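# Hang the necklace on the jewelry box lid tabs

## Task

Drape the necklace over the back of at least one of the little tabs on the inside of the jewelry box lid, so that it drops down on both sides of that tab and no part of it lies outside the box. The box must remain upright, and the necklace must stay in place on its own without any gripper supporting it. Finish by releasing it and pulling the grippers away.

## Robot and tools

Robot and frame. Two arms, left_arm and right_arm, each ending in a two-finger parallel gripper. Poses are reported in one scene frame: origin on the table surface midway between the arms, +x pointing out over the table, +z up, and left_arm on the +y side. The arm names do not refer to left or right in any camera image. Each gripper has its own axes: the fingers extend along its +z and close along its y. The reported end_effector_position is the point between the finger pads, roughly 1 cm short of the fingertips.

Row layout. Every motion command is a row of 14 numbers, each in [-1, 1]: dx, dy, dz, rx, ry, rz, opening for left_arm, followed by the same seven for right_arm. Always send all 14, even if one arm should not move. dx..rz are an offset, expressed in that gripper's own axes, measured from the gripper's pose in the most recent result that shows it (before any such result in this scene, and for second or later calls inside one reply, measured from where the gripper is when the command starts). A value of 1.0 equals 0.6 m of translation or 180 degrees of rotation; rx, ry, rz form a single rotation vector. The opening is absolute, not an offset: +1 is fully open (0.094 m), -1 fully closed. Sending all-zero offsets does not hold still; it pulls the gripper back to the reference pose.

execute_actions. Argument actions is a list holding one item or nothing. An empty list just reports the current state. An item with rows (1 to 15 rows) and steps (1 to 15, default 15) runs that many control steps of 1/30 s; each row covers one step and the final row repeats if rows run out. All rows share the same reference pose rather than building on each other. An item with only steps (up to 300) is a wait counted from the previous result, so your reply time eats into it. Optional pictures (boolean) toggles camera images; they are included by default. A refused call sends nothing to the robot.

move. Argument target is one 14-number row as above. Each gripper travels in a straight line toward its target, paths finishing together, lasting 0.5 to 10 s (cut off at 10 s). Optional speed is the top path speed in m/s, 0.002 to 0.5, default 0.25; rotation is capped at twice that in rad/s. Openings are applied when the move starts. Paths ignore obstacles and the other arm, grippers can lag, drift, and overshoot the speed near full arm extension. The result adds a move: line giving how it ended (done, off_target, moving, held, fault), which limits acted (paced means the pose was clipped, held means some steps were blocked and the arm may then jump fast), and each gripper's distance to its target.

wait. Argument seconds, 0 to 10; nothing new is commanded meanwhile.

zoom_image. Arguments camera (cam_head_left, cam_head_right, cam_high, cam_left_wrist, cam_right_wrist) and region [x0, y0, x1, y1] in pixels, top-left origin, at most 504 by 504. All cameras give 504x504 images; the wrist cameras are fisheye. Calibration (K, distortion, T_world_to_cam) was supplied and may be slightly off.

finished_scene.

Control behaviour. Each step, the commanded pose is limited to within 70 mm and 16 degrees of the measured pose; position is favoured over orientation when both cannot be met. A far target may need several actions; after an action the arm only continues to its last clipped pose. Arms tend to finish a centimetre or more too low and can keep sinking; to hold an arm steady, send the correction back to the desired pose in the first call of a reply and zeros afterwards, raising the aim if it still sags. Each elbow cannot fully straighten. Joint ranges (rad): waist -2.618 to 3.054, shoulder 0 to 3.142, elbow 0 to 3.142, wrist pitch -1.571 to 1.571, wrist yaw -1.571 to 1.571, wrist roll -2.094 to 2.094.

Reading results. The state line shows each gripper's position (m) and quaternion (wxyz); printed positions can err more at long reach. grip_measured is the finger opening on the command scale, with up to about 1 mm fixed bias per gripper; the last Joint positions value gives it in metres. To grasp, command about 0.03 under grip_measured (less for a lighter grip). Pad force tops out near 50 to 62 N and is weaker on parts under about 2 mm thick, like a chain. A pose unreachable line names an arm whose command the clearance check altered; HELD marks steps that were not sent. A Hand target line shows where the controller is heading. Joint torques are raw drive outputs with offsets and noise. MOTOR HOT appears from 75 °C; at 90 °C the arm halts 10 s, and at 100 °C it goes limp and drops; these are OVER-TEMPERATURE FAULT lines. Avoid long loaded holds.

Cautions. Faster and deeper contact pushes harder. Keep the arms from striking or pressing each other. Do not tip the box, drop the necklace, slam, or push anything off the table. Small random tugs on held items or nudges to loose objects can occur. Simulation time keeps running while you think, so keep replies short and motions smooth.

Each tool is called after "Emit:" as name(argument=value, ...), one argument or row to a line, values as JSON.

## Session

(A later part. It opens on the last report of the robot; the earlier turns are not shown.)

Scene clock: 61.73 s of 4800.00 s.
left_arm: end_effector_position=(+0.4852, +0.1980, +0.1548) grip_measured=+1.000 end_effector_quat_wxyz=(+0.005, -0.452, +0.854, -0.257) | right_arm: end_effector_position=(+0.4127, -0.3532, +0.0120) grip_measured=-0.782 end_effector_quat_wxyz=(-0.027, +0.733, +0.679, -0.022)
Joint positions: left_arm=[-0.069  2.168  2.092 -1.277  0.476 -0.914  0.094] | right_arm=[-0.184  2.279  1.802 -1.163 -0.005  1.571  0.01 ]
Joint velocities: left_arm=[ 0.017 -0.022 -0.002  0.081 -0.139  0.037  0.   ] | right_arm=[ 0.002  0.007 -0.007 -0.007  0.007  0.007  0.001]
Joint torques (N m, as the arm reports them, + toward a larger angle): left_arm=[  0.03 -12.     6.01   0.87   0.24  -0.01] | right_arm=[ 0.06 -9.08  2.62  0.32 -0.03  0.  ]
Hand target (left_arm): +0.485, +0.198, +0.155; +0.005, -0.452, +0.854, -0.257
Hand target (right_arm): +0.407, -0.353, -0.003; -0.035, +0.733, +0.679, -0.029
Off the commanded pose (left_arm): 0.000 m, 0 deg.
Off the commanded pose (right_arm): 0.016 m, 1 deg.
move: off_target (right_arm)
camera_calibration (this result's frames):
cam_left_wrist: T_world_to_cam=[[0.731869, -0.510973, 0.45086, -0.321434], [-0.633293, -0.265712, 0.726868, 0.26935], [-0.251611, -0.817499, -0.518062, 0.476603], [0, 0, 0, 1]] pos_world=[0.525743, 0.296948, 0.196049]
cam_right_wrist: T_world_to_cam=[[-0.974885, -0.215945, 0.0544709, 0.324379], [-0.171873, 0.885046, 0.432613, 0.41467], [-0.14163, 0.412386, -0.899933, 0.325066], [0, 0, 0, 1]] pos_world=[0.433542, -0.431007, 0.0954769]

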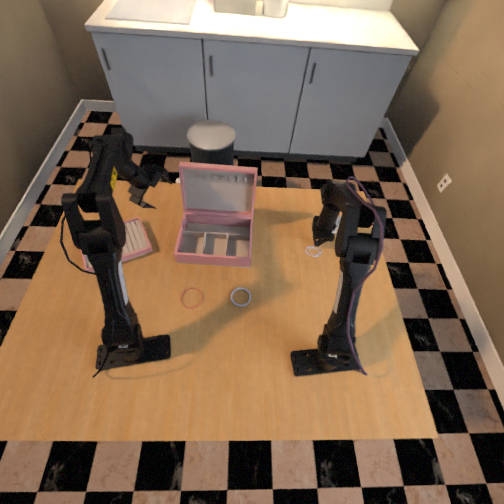

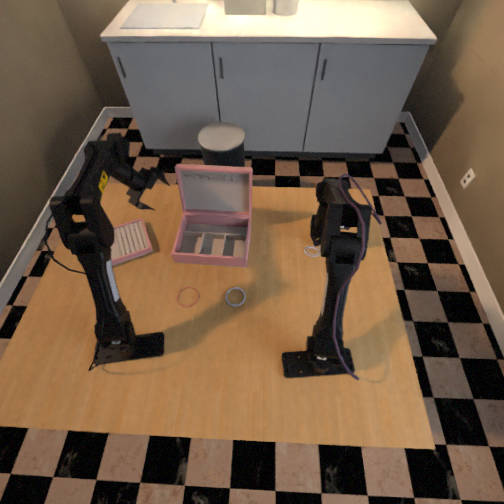

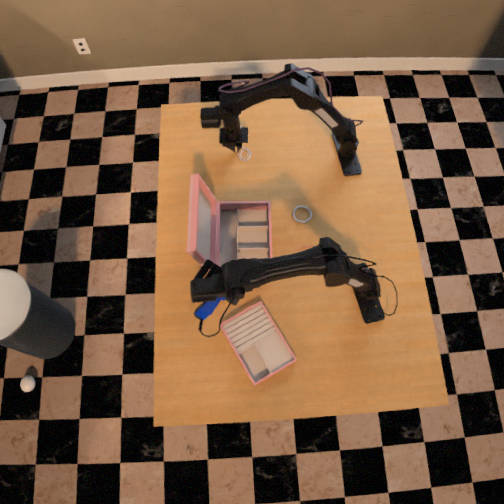

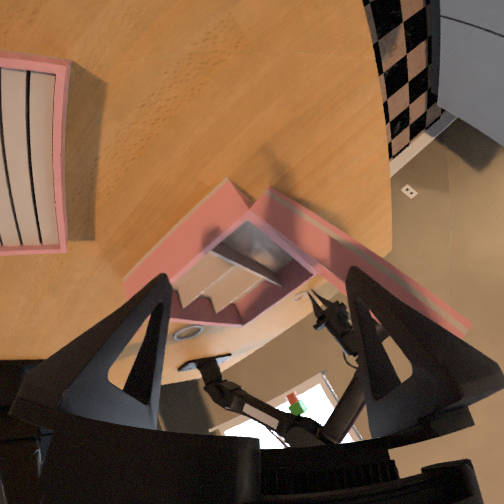

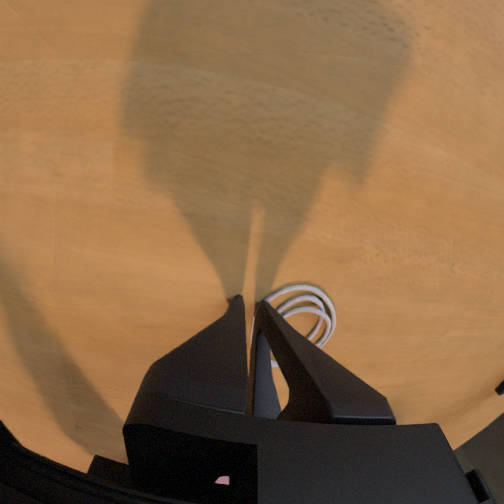

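Emit:
move(
  target=[0,0,0,0,0,0,1,0,0,-0.016,0,0,0,-0.78],
  speed=0.03,
)

Emit:
move(
  target=[0,0,0,0,0,0,1,0,0,0,0,0,0,-0.62],
)

Emit:
zoom_image(
  camera="cam_right_wrist",
  region=[180, 200, 380, 360],
)

Scene clock: 64.80 s of 4800.00 s.
left_arm: end_effector_position=(+0.4852, +0.1980, +0.1548) grip_measured=+1.000 end_effector_quat_wxyz=(+0.005, -0.452, +0.854, -0.257) | right_arm: end_effector_position=(+0.4122, -0.3531, +0.0138) grip_measured=-0.782 end_effector_quat_wxyz=(-0.028, +0.733, +0.679, -0.022)
Joint positions: left_arm=[-0.069  2.168  2.092 -1.277  0.476 -0.914  0.094] | right_arm=[-0.184  2.278  1.806 -1.172 -0.006  1.571  0.01 ]
Joint velocities: left_arm=[-0.007 -0.022 -0.002  0.007 -0.037 -0.022  0.   ] | right_arm=[ 0.002  0.002  0.002  0.095 -0.007  0.007  0.   ]
Joint torques (N m, as the arm reports them, + toward a larger angle): left_arm=[  0.01 -11.95   6.03   0.85   0.24  -0.02] | right_arm=[ -0.02 -10.5    7.04  -0.16  -0.02  -0.01]
Hand target (left_arm): +0.485, +0.198, +0.155; +0.005, -0.452, +0.854, -0.257
Hand target (right_arm): +0.413, -0.353, +0.022; -0.027, +0.733, +0.679, -0.022
Off the commanded pose (left_arm): 0.000 m, 0 deg.
Off the commanded pose (right_arm): 0.008 m, 0 deg.
move: done
camera_calibration (this result's frames):
cam_left_wrist: T_world_to_cam=[[0.731869, -0.510973, 0.45086, -0.321434], [-0.633293, -0.265712, 0.726868, 0.26935], [-0.251611, -0.817499, -0.518062, 0.476603], [0, 0, 0, 1]] pos_world=[0.525743, 0.296948, 0.196049]
cam_right_wrist: T_world_to_cam=[[-0.974766, -0.215949, 0.0565473, 0.323728], [-0.170873, 0.88481, 0.43349, 0.413201], [-0.143646, 0.412889, -0.899382, 0.327571], [0, 0, 0, 1]] pos_world=[0.433218, -0.430946, 0.0971872]

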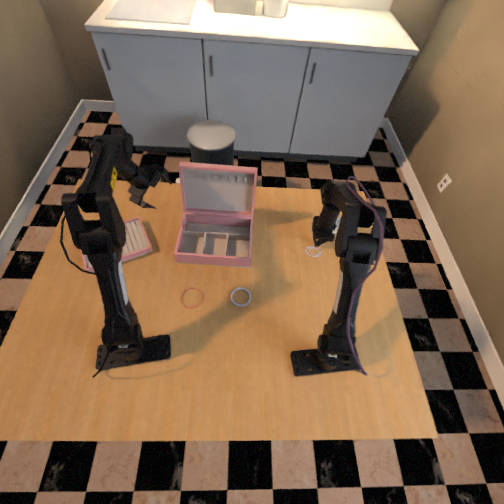

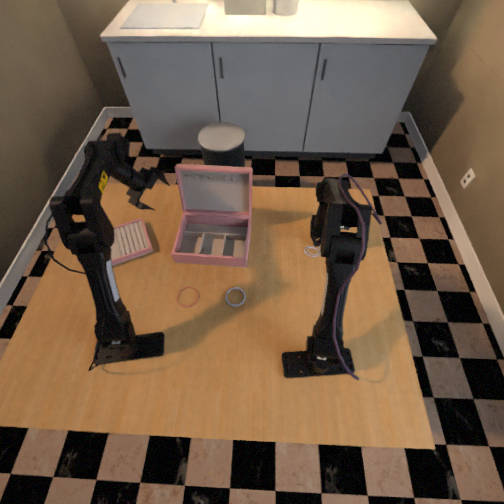

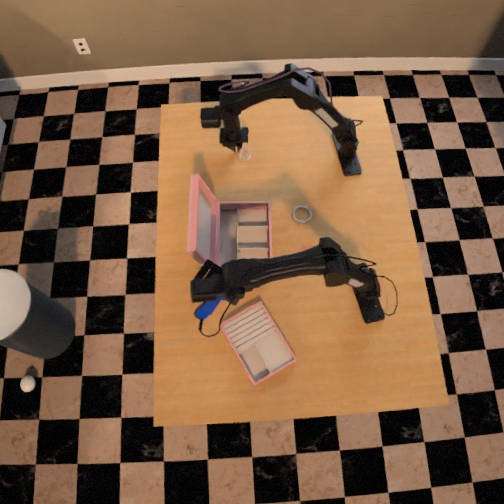

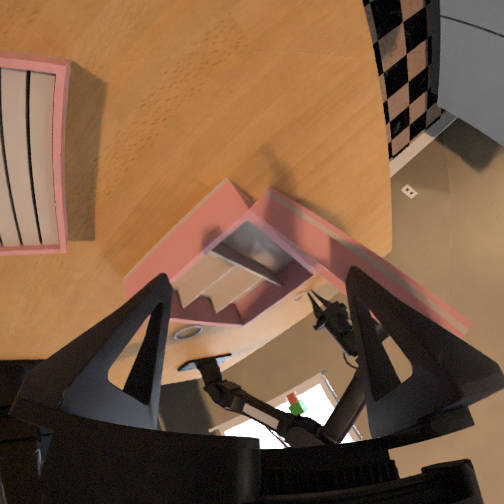

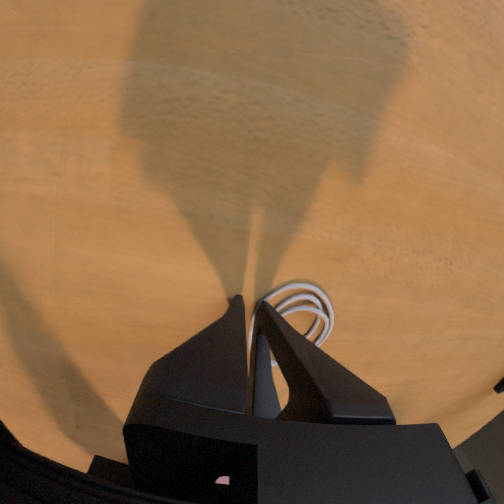

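Scene clock: 65.30 s of 4800.00 s.
left_arm: end_effector_position=(+0.4852, +0.1980, +0.1548) grip_measured=+1.000 end_effector_quat_wxyz=(+0.005, -0.452, +0.854, -0.257) | right_arm: end_effector_position=(+0.4121, -0.3531, +0.0138) grip_measured=-0.622 end_effector_quat_wxyz=(-0.029, +0.733, +0.679, -0.023)
Joint positions: left_arm=[-0.069  2.168  2.092 -1.277  0.476 -0.914  0.094] | right_arm=[-0.184  2.278  1.806 -1.172 -0.006  1.571  0.018]
Joint velocities: left_arm=[ 0.002 -0.002  0.007 -0.022  0.095 -0.095  0.   ] | right_arm=[ 0.002 -0.007  0.032 -0.022 -0.007  0.007  0.   ]
Joint torques (N m, as the arm reports them, + toward a larger angle): left_arm=[  0.   -11.98   6.01   0.86   0.24  -0.01] | right_arm=[  0.   -10.21   5.37   0.06  -0.02   0.  ]
Hand target (left_arm): +0.485, +0.198, +0.155; +0.005, -0.452, +0.854, -0.257
Hand target (right_arm): +0.412, -0.353, +0.014; -0.029, +0.733, +0.679, -0.023
Off the commanded pose (left_arm): 0.000 m, 0 deg.
Off the commanded pose (right_arm): 0.000 m, 0 deg.
move: done
camera_calibration (this result's frames):
cam_left_wrist: T_world_to_cam=[[0.731869, -0.510973, 0.45086, -0.321434], [-0.633293, -0.265712, 0.726868, 0.26935], [-0.251611, -0.817499, -0.518062, 0.476603], [0, 0, 0, 1]] pos_world=[0.525743, 0.296948, 0.196049]
cam_right_wrist: T_world_to_cam=[[-0.974744, -0.215951, 0.0569117, 0.323623], [-0.170709, 0.884797, 0.433581, 0.413102], [-0.143988, 0.412915, -0.899316, 0.32771], [0, 0, 0, 1]] pos_world=[0.433156, -0.430941, 0.0971839]

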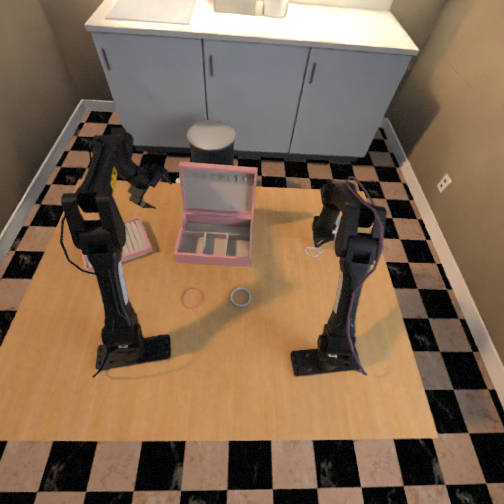

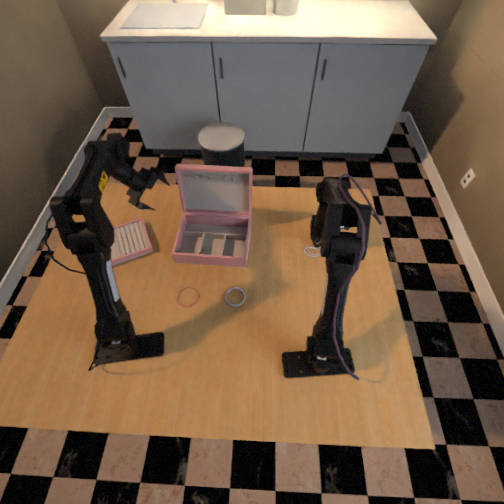

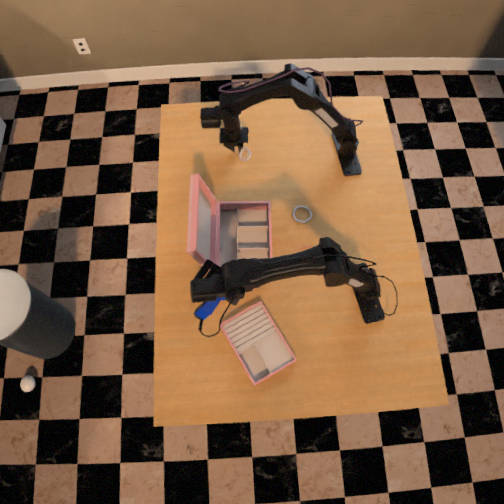

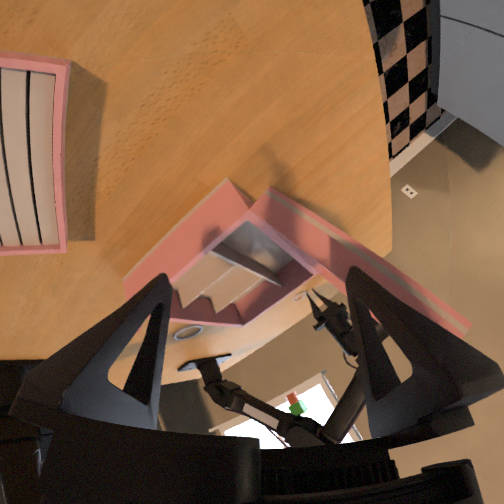

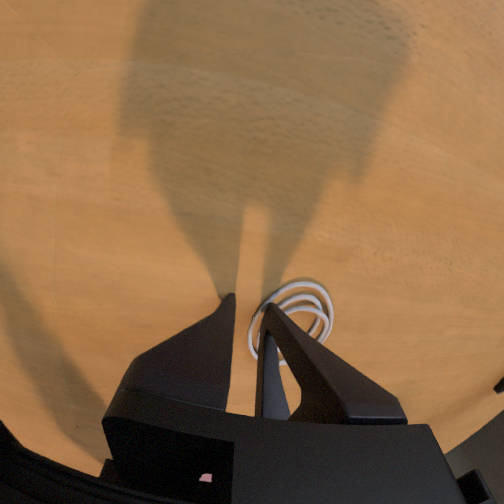

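Region (180, 200, 380, 360) of cam_right_wrist's 504x504 image, scaled by 2.520, with more detail than that image has; it fills the top 403 rows of this view, and the rest is white.

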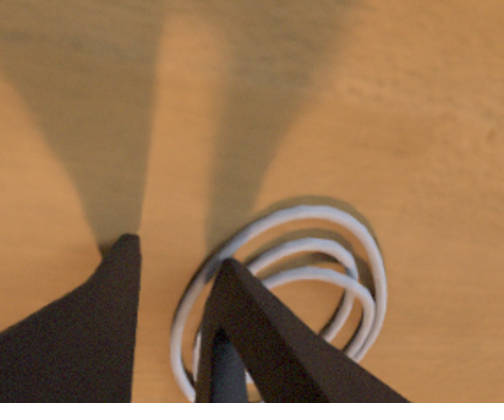

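Emit:
move(
  target=[0,0,0,0,0,0,1,0,-0.008,0.03,0,0,0,-0.63],
  speed=0.02,
)

Emit:
move(
  target=[0,0,0,0,0,0,1,0,0,0.014,0,0,0,-1],
)

Scene clock: 68.73 s of 4800.00 s.
left_arm: end_effector_position=(+0.4852, +0.1980, +0.1548) grip_measured=+1.000 end_effector_quat_wxyz=(+0.005, -0.452, +0.854, -0.257) | right_arm: end_effector_position=(+0.4108, -0.3530, +0.0113) grip_measured=-0.628 end_effector_quat_wxyz=(-0.023, +0.734, +0.679, -0.017)
Joint positions: left_arm=[-0.069  2.168  2.092 -1.277  0.476 -0.914  0.094] | right_arm=[-0.184  2.258  1.764 -1.133 -0.006  1.571  0.017]
Joint velocities: left_arm=[ 0.017 -0.002 -0.012  0.066 -0.066 -0.022  0.   ] | right_arm=[-0.007 -0.022  0.002 -0.022 -0.051  0.022 -0.   ]
Joint torques (N m, as the arm reports them, + toward a larger angle): left_arm=[  0.   -12.     6.02   0.86   0.23  -0.01] | right_arm=[ 0.05 -8.86  2.62  0.34 -0.03  0.  ]
Hand target (left_arm): +0.485, +0.198, +0.155; +0.005, -0.452, +0.854, -0.257
Hand target (right_arm): +0.406, -0.352, -0.003; -0.029, +0.733, +0.679, -0.023
Off the commanded pose (left_arm): 0.000 m, 0 deg.
Off the commanded pose (right_arm): 0.016 m, 1 deg.
move: off_target (right_arm)
camera_calibration (this result's frames):
cam_left_wrist: T_world_to_cam=[[0.731869, -0.510973, 0.45086, -0.321434], [-0.633293, -0.265712, 0.726868, 0.26935], [-0.251611, -0.817499, -0.518062, 0.476603], [0, 0, 0, 1]] pos_world=[0.525743, 0.296948, 0.196049]
cam_right_wrist: T_world_to_cam=[[-0.975547, -0.215889, 0.0412344, 0.323021], [-0.177768, 0.88534, 0.429617, 0.417009], [-0.129256, 0.411782, -0.902069, 0.3188], [0, 0, 0, 1]] pos_world=[0.43046, -0.430734, 0.0951059]

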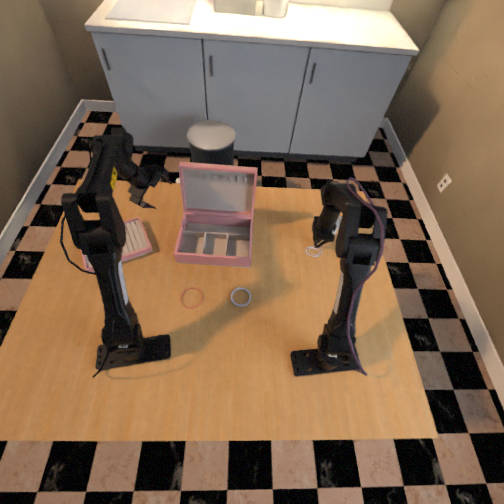

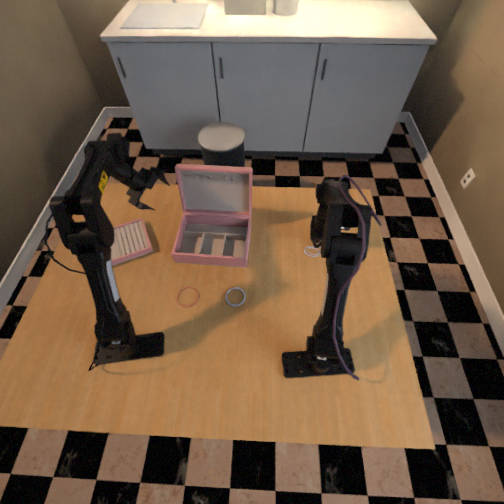

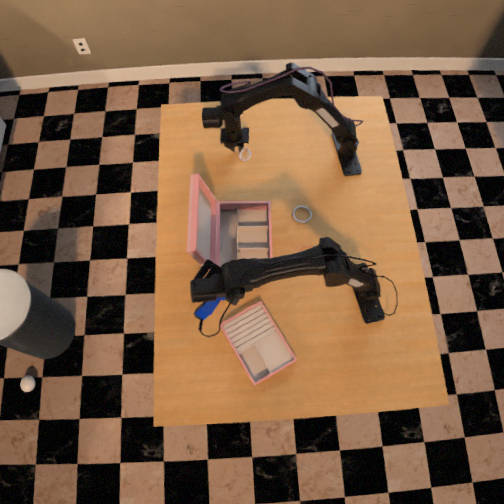

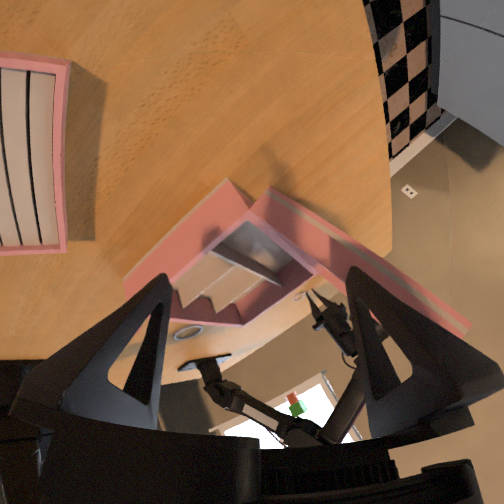

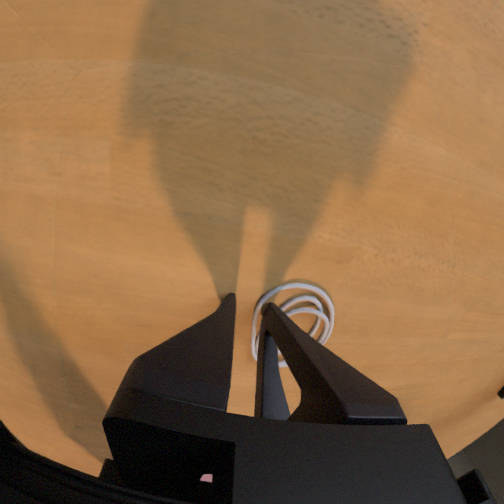

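Scene clock: 69.43 s of 4800.00 s.
left_arm: end_effector_position=(+0.4852, +0.1980, +0.1548) grip_measured=+1.000 end_effector_quat_wxyz=(+0.005, -0.452, +0.854, -0.257) | right_arm: end_effector_position=(+0.4124, -0.3532, +0.0117) grip_measured=-0.982 end_effector_quat_wxyz=(-0.020, +0.734, +0.679, -0.015)
Joint positions: left_arm=[-0.069  2.168  2.092 -1.277  0.476 -0.914  0.094] | right_arm=[-0.184  2.257  1.764 -1.127 -0.006  1.571  0.001]
Joint velocities: left_arm=[-0.017  0.002  0.002 -0.081 -0.051  0.007  0.   ] | right_arm=[ 0.002  0.002 -0.012  0.007  0.022 -0.037 -0.001]
Joint torques (N m, as the arm reports them, + toward a larger angle): left_arm=[ -0.02 -11.97   6.     0.85   0.24  -0.01] | right_arm=[ 0.02 -9.43  3.8   0.28 -0.03  0.  ]
Hand target (left_arm): +0.485, +0.198, +0.155; +0.005, -0.452, +0.854, -0.257
Hand target (right_arm): +0.410, -0.353, +0.003; -0.023, +0.734, +0.679, -0.017
Off the commanded pose (left_arm): 0.000 m, 0 deg.
Off the commanded pose (right_arm): 0.009 m, 0 deg.
move: done
camera_calibration (this result's frames):
cam_left_wrist: T_world_to_cam=[[0.731869, -0.510973, 0.45086, -0.321434], [-0.633293, -0.265712, 0.726868, 0.26935], [-0.251611, -0.817499, -0.518062, 0.476603], [0, 0, 0, 1]] pos_world=[0.525743, 0.296948, 0.196049]
cam_right_wrist: T_world_to_cam=[[-0.97582, -0.215868, 0.0343035, 0.324773], [-0.180866, 0.885579, 0.427829, 0.418632], [-0.122733, 0.41128, -0.903208, 0.316547], [0, 0, 0, 1]] pos_world=[0.431487, -0.430813, 0.0956639]

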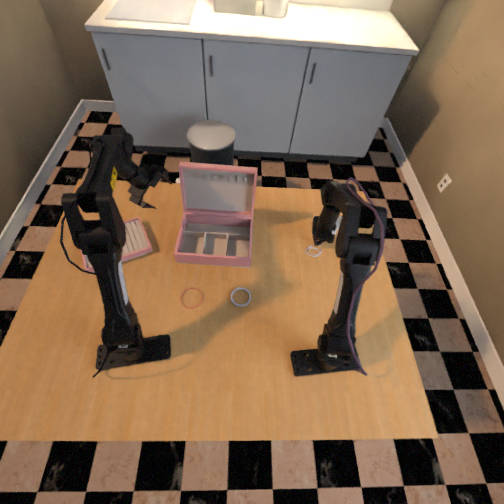

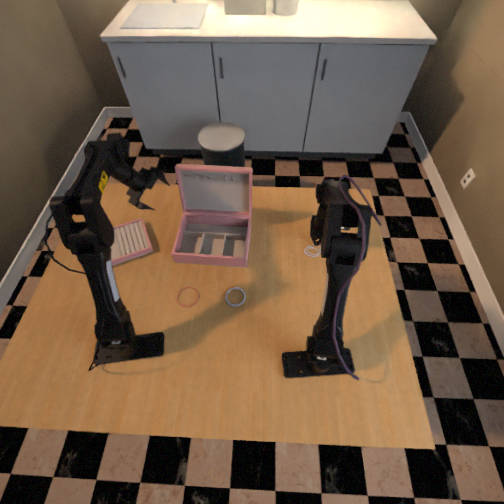

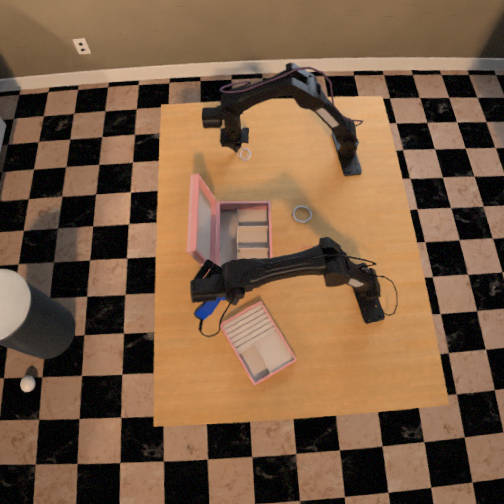

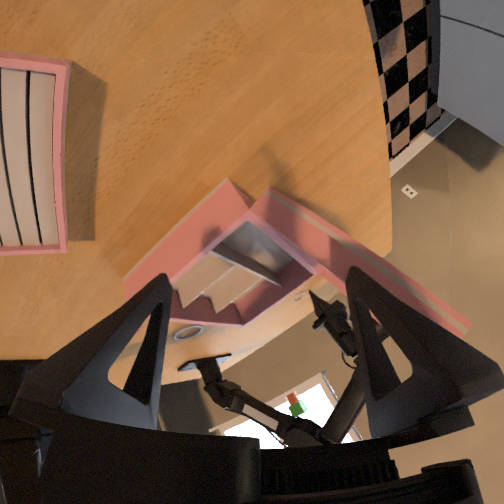

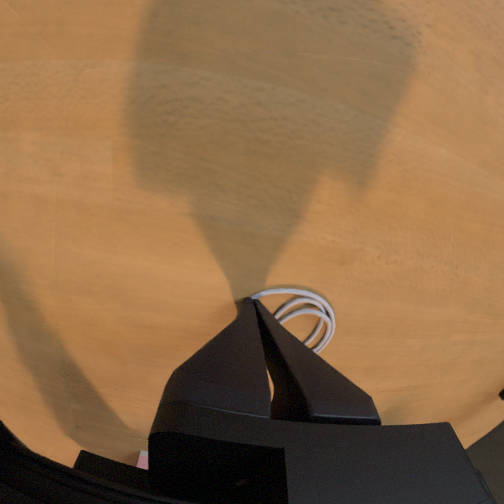

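Emit:
move(
  target=[0,0,0,0,0,0,1,0,0,-0.25,0,0,0,-1],
  speed=0.15,
)

Emit:
move(
  target=[0,0,0,0,0,0,1,0,-0,-0.25,-0.44,0,0,-1],
  speed=0.15,
)

Scene clock: 78.83 s of 4800.00 s.
left_arm: end_effector_position=(+0.4852, +0.1980, +0.1548) grip_measured=+1.000 end_effector_quat_wxyz=(+0.005, -0.452, +0.854, -0.257) | right_arm: end_effector_position=(+0.4207, -0.3538, +0.1431) grip_measured=-0.982 end_effector_quat_wxyz=(+0.006, +0.734, +0.679, +0.010)
Joint positions: left_arm=[-0.069  2.168  2.092 -1.277  0.476 -0.914  0.094] | right_arm=[-0.184  2.209  2.213 -1.552 -0.006  1.571  0.001]
Joint velocities: left_arm=[-0.002 -0.012 -0.012 -0.022  0.007  0.007  0.   ] | right_arm=[-0.007  0.002  0.002 -0.022  0.051  0.051 -0.001]
Joint torques (N m, as the arm reports them, + toward a larger angle): left_arm=[  0.01 -11.95   5.99   0.85   0.24  -0.01] | right_arm=[ -0.49 -12.07   7.23   0.    -0.03  -0.04]
Hand target (left_arm): +0.485, +0.198, +0.155; +0.005, -0.452, +0.854, -0.257
Hand target (right_arm): +0.419, -0.356, +0.161; +0.018, +0.734, +0.679, +0.020
Off the commanded pose (left_arm): 0.000 m, 0 deg.
Off the commanded pose (right_arm): 0.018 m, 4 deg.
joint sent to its limit (right arm) — the command would take joint 4 (wrist pitch) past its lower limit, so that joint was sent only as far as its limit.
After step 90, 4.97 s passed at rest.
move: off_target (right_arm)
camera_calibration (this result's frames):
cam_left_wrist: T_world_to_cam=[[0.731869, -0.510973, 0.45086, -0.321434], [-0.633293, -0.265712, 0.726868, 0.26935], [-0.251611, -0.817499, -0.518062, 0.476603], [0, 0, 0, 1]] pos_world=[0.525743, 0.296948, 0.196049]
cam_right_wrist: T_world_to_cam=[[-0.975845, -0.215866, -0.0335857, 0.337979], [-0.210485, 0.887857, 0.409152, 0.38042], [-0.0585029, 0.406338, -0.911848, 0.408998], [0, 0, 0, 1]] pos_world=[0.433815, -0.430992, 0.228645]

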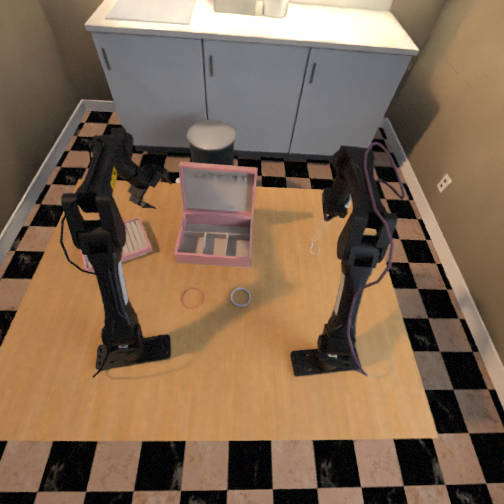

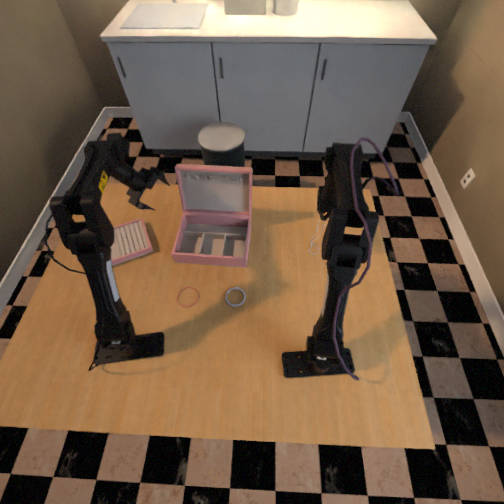

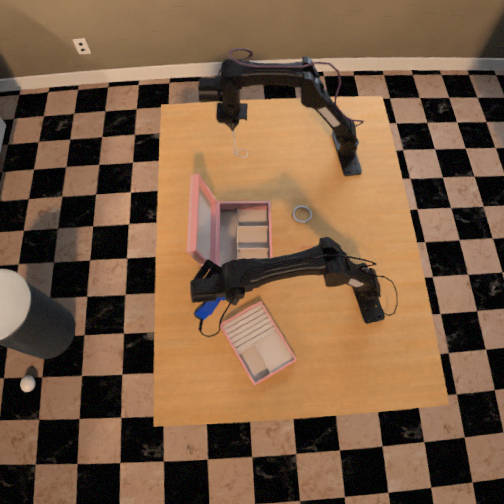

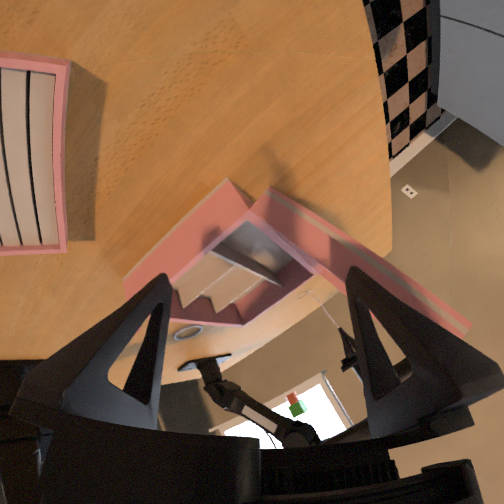

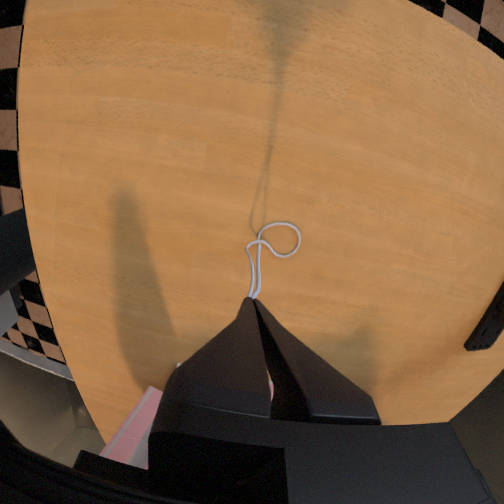

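Scene clock: 84.07 s of 4800.00 s.
left_arm: end_effector_position=(+0.4852, +0.1980, +0.1548) grip_measured=+1.000 end_effector_quat_wxyz=(+0.005, -0.452, +0.854, -0.257) | right_arm: end_effector_position=(+0.4215, -0.3541, +0.2807) grip_measured=-0.982 end_effector_quat_wxyz=(+0.456, +0.574, +0.527, +0.429)
Joint positions: left_arm=[-0.069  2.168  2.092 -1.277  0.476 -0.914  0.094] | right_arm=[-0.184  1.245  0.868  0.161 -0.004  1.582  0.001]
Joint velocities: left_arm=[-0.007  0.007 -0.007  0.081 -0.051  0.037  0.   ] | right_arm=[-0.007  0.002 -0.007  0.007  0.066  0.066 -0.   ]
Joint torques (N m, as the arm reports them, + toward a larger angle): left_arm=[  0.01 -11.96   5.99   0.85   0.24  -0.01] | right_arm=[ 0.1  -5.77  6.65  1.7   0.12  0.03]
Hand target (left_arm): +0.485, +0.198, +0.155; +0.005, -0.452, +0.854, -0.257
Hand target (right_arm): +0.418, -0.356, +0.296; +0.473, +0.566, +0.512, +0.440
Off the commanded pose (left_arm): 0.000 m, 0 deg.
Off the commanded pose (right_arm): 0.013 m, 3 deg.
move: off_target (right_arm)
camera_calibration (this result's frames):
cam_left_wrist: T_world_to_cam=[[0.731869, -0.510973, 0.45086, -0.321434], [-0.633293, -0.265712, 0.726868, 0.26935], [-0.251611, -0.817499, -0.518062, 0.476603], [0, 0, 0, 1]] pos_world=[0.525743, 0.296948, 0.196049]
cam_right_wrist: T_world_to_cam=[[-0.215507, -0.264114, -0.940106, 0.26018], [-0.391695, 0.905264, -0.164535, 0.568136], [0.894501, 0.332777, -0.298544, -0.0651984], [0, 0, 0, 1]] pos_world=[0.336927, -0.423899, 0.31861]

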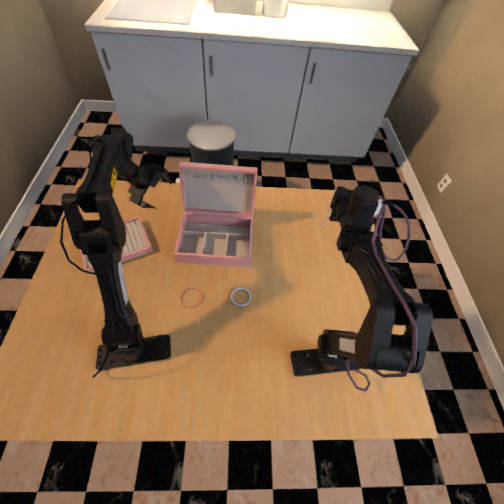

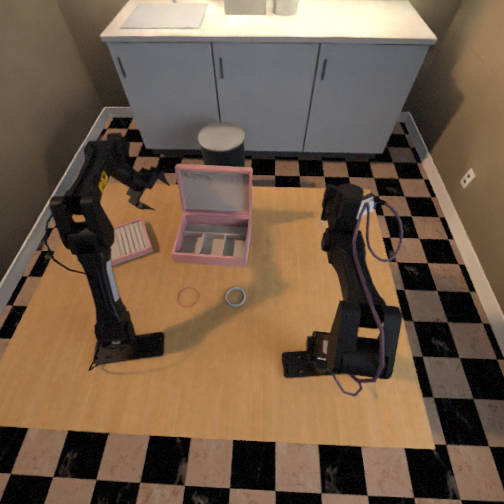

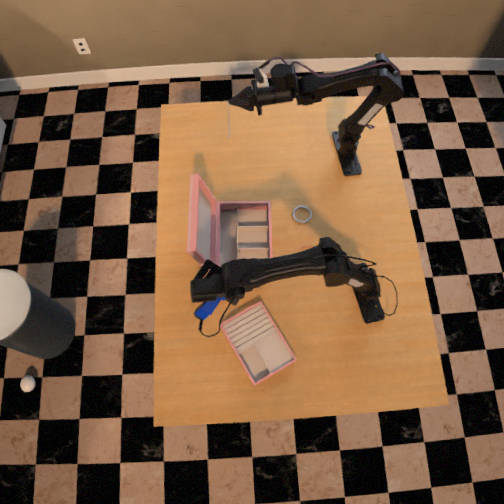

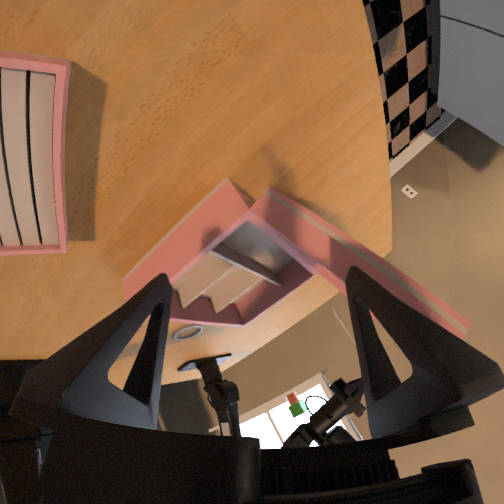

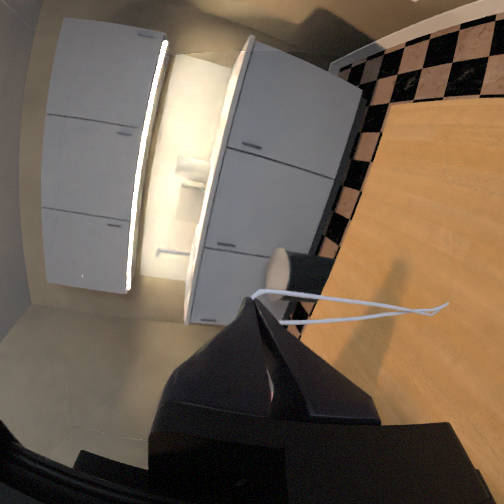

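Emit:
move(
  target=[0,0,0,0,0,0,1,0.05,0.07,-0.03,-0.02,0,0,-1],
  speed=0.15,
)

Emit:
move(
  target=[0,0,0,0,0,0,1,0.45,0.02,0.0,0,0,0,-1],
  speed=0.12,
)

Scene clock: 88.10 s of 4800.00 s.
left_arm: end_effector_position=(+0.4852, +0.1980, +0.1548) grip_measured=+1.000 end_effector_quat_wxyz=(+0.005, -0.452, +0.854, -0.257) | right_arm: end_effector_position=(+0.4184, -0.3252, +0.3063) grip_measured=-0.982 end_effector_quat_wxyz=(+0.463, +0.565, +0.525, +0.436)
Joint positions: left_arm=[-0.069  2.168  2.092 -1.277  0.476 -0.914  0.094] | right_arm=[-0.073  1.217  0.927  0.098  0.099  1.597  0.001]
Joint velocities: left_arm=[ 0.007 -0.002 -0.002 -0.037  0.066 -0.007  0.   ] | right_arm=[ 0.002  0.017 -0.002  0.007  0.007  0.007  0.001]
Joint torques (N m, as the arm reports them, + toward a larger angle): left_arm=[ -0.02 -12.     6.02   0.87   0.24  -0.01] | right_arm=[ 0.85 -5.39  8.86  1.39  0.12  0.02]
Hand target (left_arm): +0.485, +0.198, +0.155; +0.005, -0.452, +0.854, -0.257
Hand target (right_arm): +0.414, -0.324, +0.326; +0.474, +0.559, +0.513, +0.446
Off the commanded pose (left_arm): 0.000 m, 0 deg.
Off the commanded pose (right_arm): 0.020 m, 2 deg.
move: off_target (right_arm)
camera_calibration (this result's frames):
cam_left_wrist: T_world_to_cam=[[0.731869, -0.510973, 0.45086, -0.321434], [-0.633293, -0.265712, 0.726868, 0.26935], [-0.251611, -0.817499, -0.518062, 0.476603], [0, 0, 0, 1]] pos_world=[0.525743, 0.296948, 0.196049]
cam_right_wrist: T_world_to_cam=[[-0.190194, -0.271314, -0.943512, 0.279341], [-0.393354, 0.901601, -0.179969, 0.549173], [0.899499, 0.336906, -0.278202, -0.071451], [0, 0, 0, 1]] pos_world=[0.333419, -0.395274, 0.342518]

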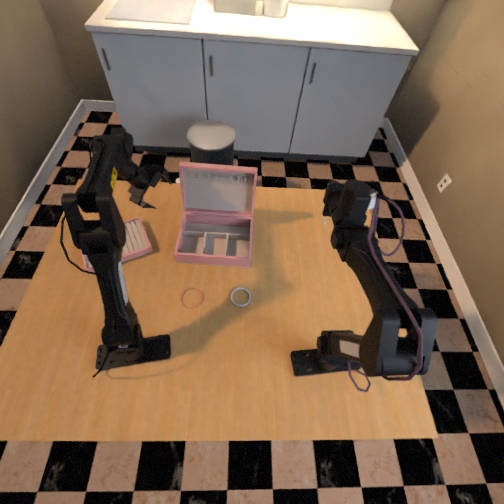

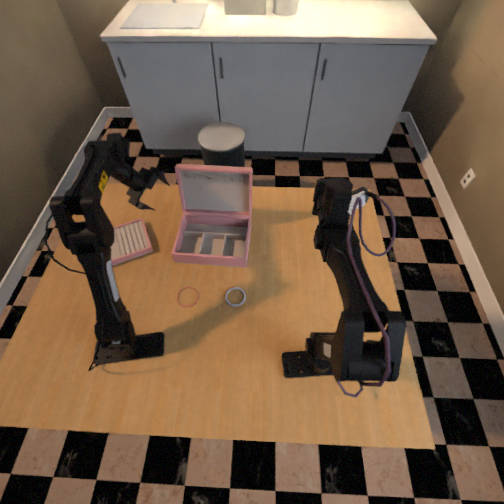

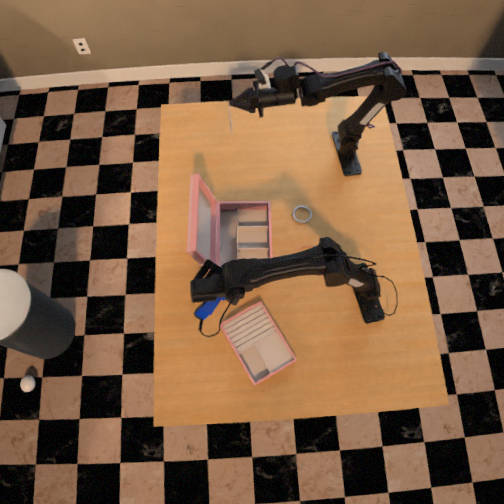

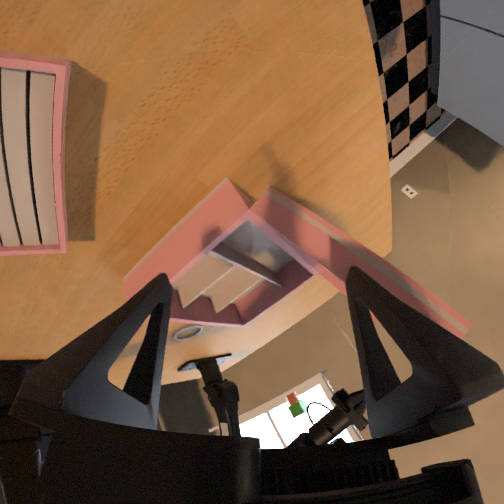

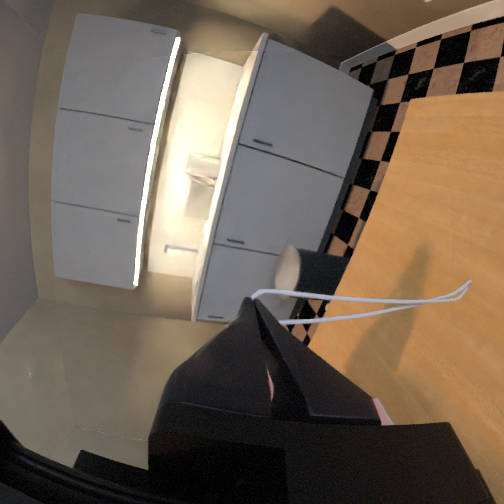

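Scene clock: 90.83 s of 4800.00 s.
left_arm: end_effector_position=(+0.4852, +0.1980, +0.1548) grip_measured=+1.000 end_effector_quat_wxyz=(+0.005, -0.452, +0.854, -0.257) | right_arm: end_effector_position=(+0.4359, -0.0539, +0.3120) grip_measured=-0.982 end_effector_quat_wxyz=(+0.459, +0.561, +0.532, +0.438)
Joint positions: left_arm=[-0.069  2.168  2.092 -1.277  0.476 -0.914  0.094] | right_arm=[ 0.696  1.746  1.461 -0.009  0.831  1.795  0.001]
Joint velocities: left_arm=[-0.012 -0.022  0.007 -0.007 -0.066 -0.037  0.   ] | right_arm=[-0.002 -0.012  0.012 -0.007 -0.037  0.066  0.   ]
Joint torques (N m, as the arm reports them, + toward a larger angle): left_arm=[ -0.01 -11.96   6.     0.86   0.23  -0.01] | right_arm=[ 0.52 -7.27  8.82  1.18  0.3   0.02]
Hand target (left_arm): +0.485, +0.198, +0.155; +0.005, -0.452, +0.854, -0.257
Hand target (right_arm): +0.435, -0.054, +0.320; +0.463, +0.565, +0.524, +0.438
Off the commanded pose (left_arm): 0.000 m, 0 deg.
Off the commanded pose (right_arm): 0.009 m, 1 deg.
move: done
camera_calibration (this result's frames):
cam_left_wrist: T_world_to_cam=[[0.731869, -0.510973, 0.45086, -0.321434], [-0.633293, -0.265712, 0.726868, 0.26935], [-0.251611, -0.817499, -0.518062, 0.476603], [0, 0, 0, 1]] pos_world=[0.525743, 0.296948, 0.196049]
cam_right_wrist: T_world_to_cam=[[-0.19059, -0.277356, -0.941674, 0.360895], [-0.410217, 0.89399, -0.180285, 0.319527], [0.89185, 0.35193, -0.284162, -0.171037], [0, 0, 0, 1]] pos_world=[0.352398, -0.125365, 0.348849]

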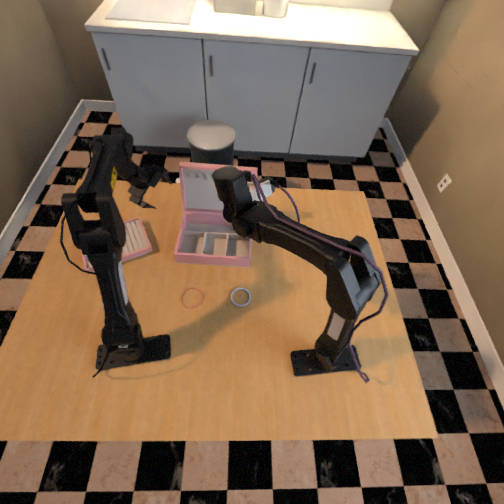

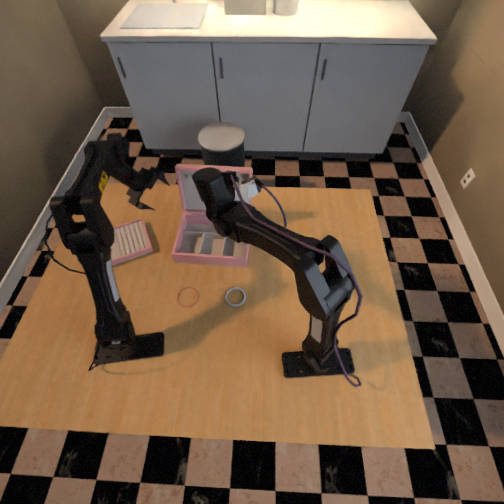

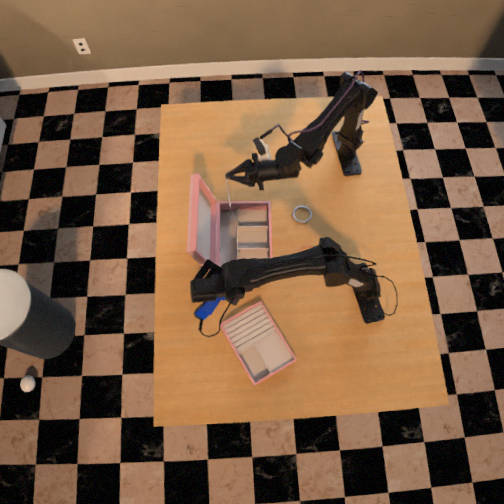

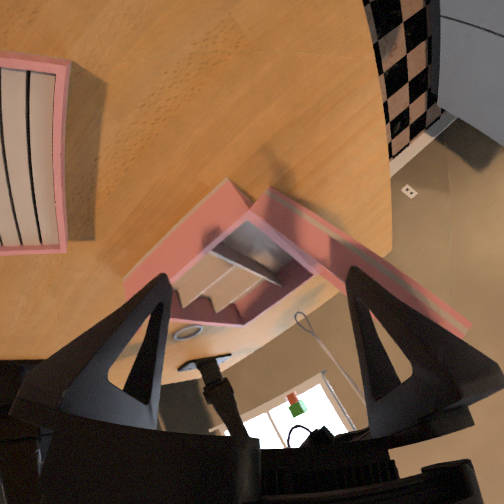

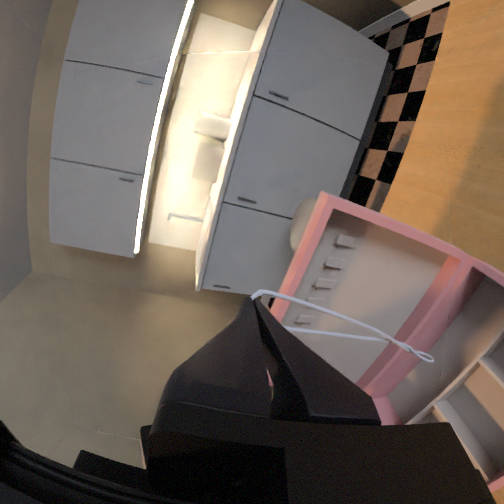

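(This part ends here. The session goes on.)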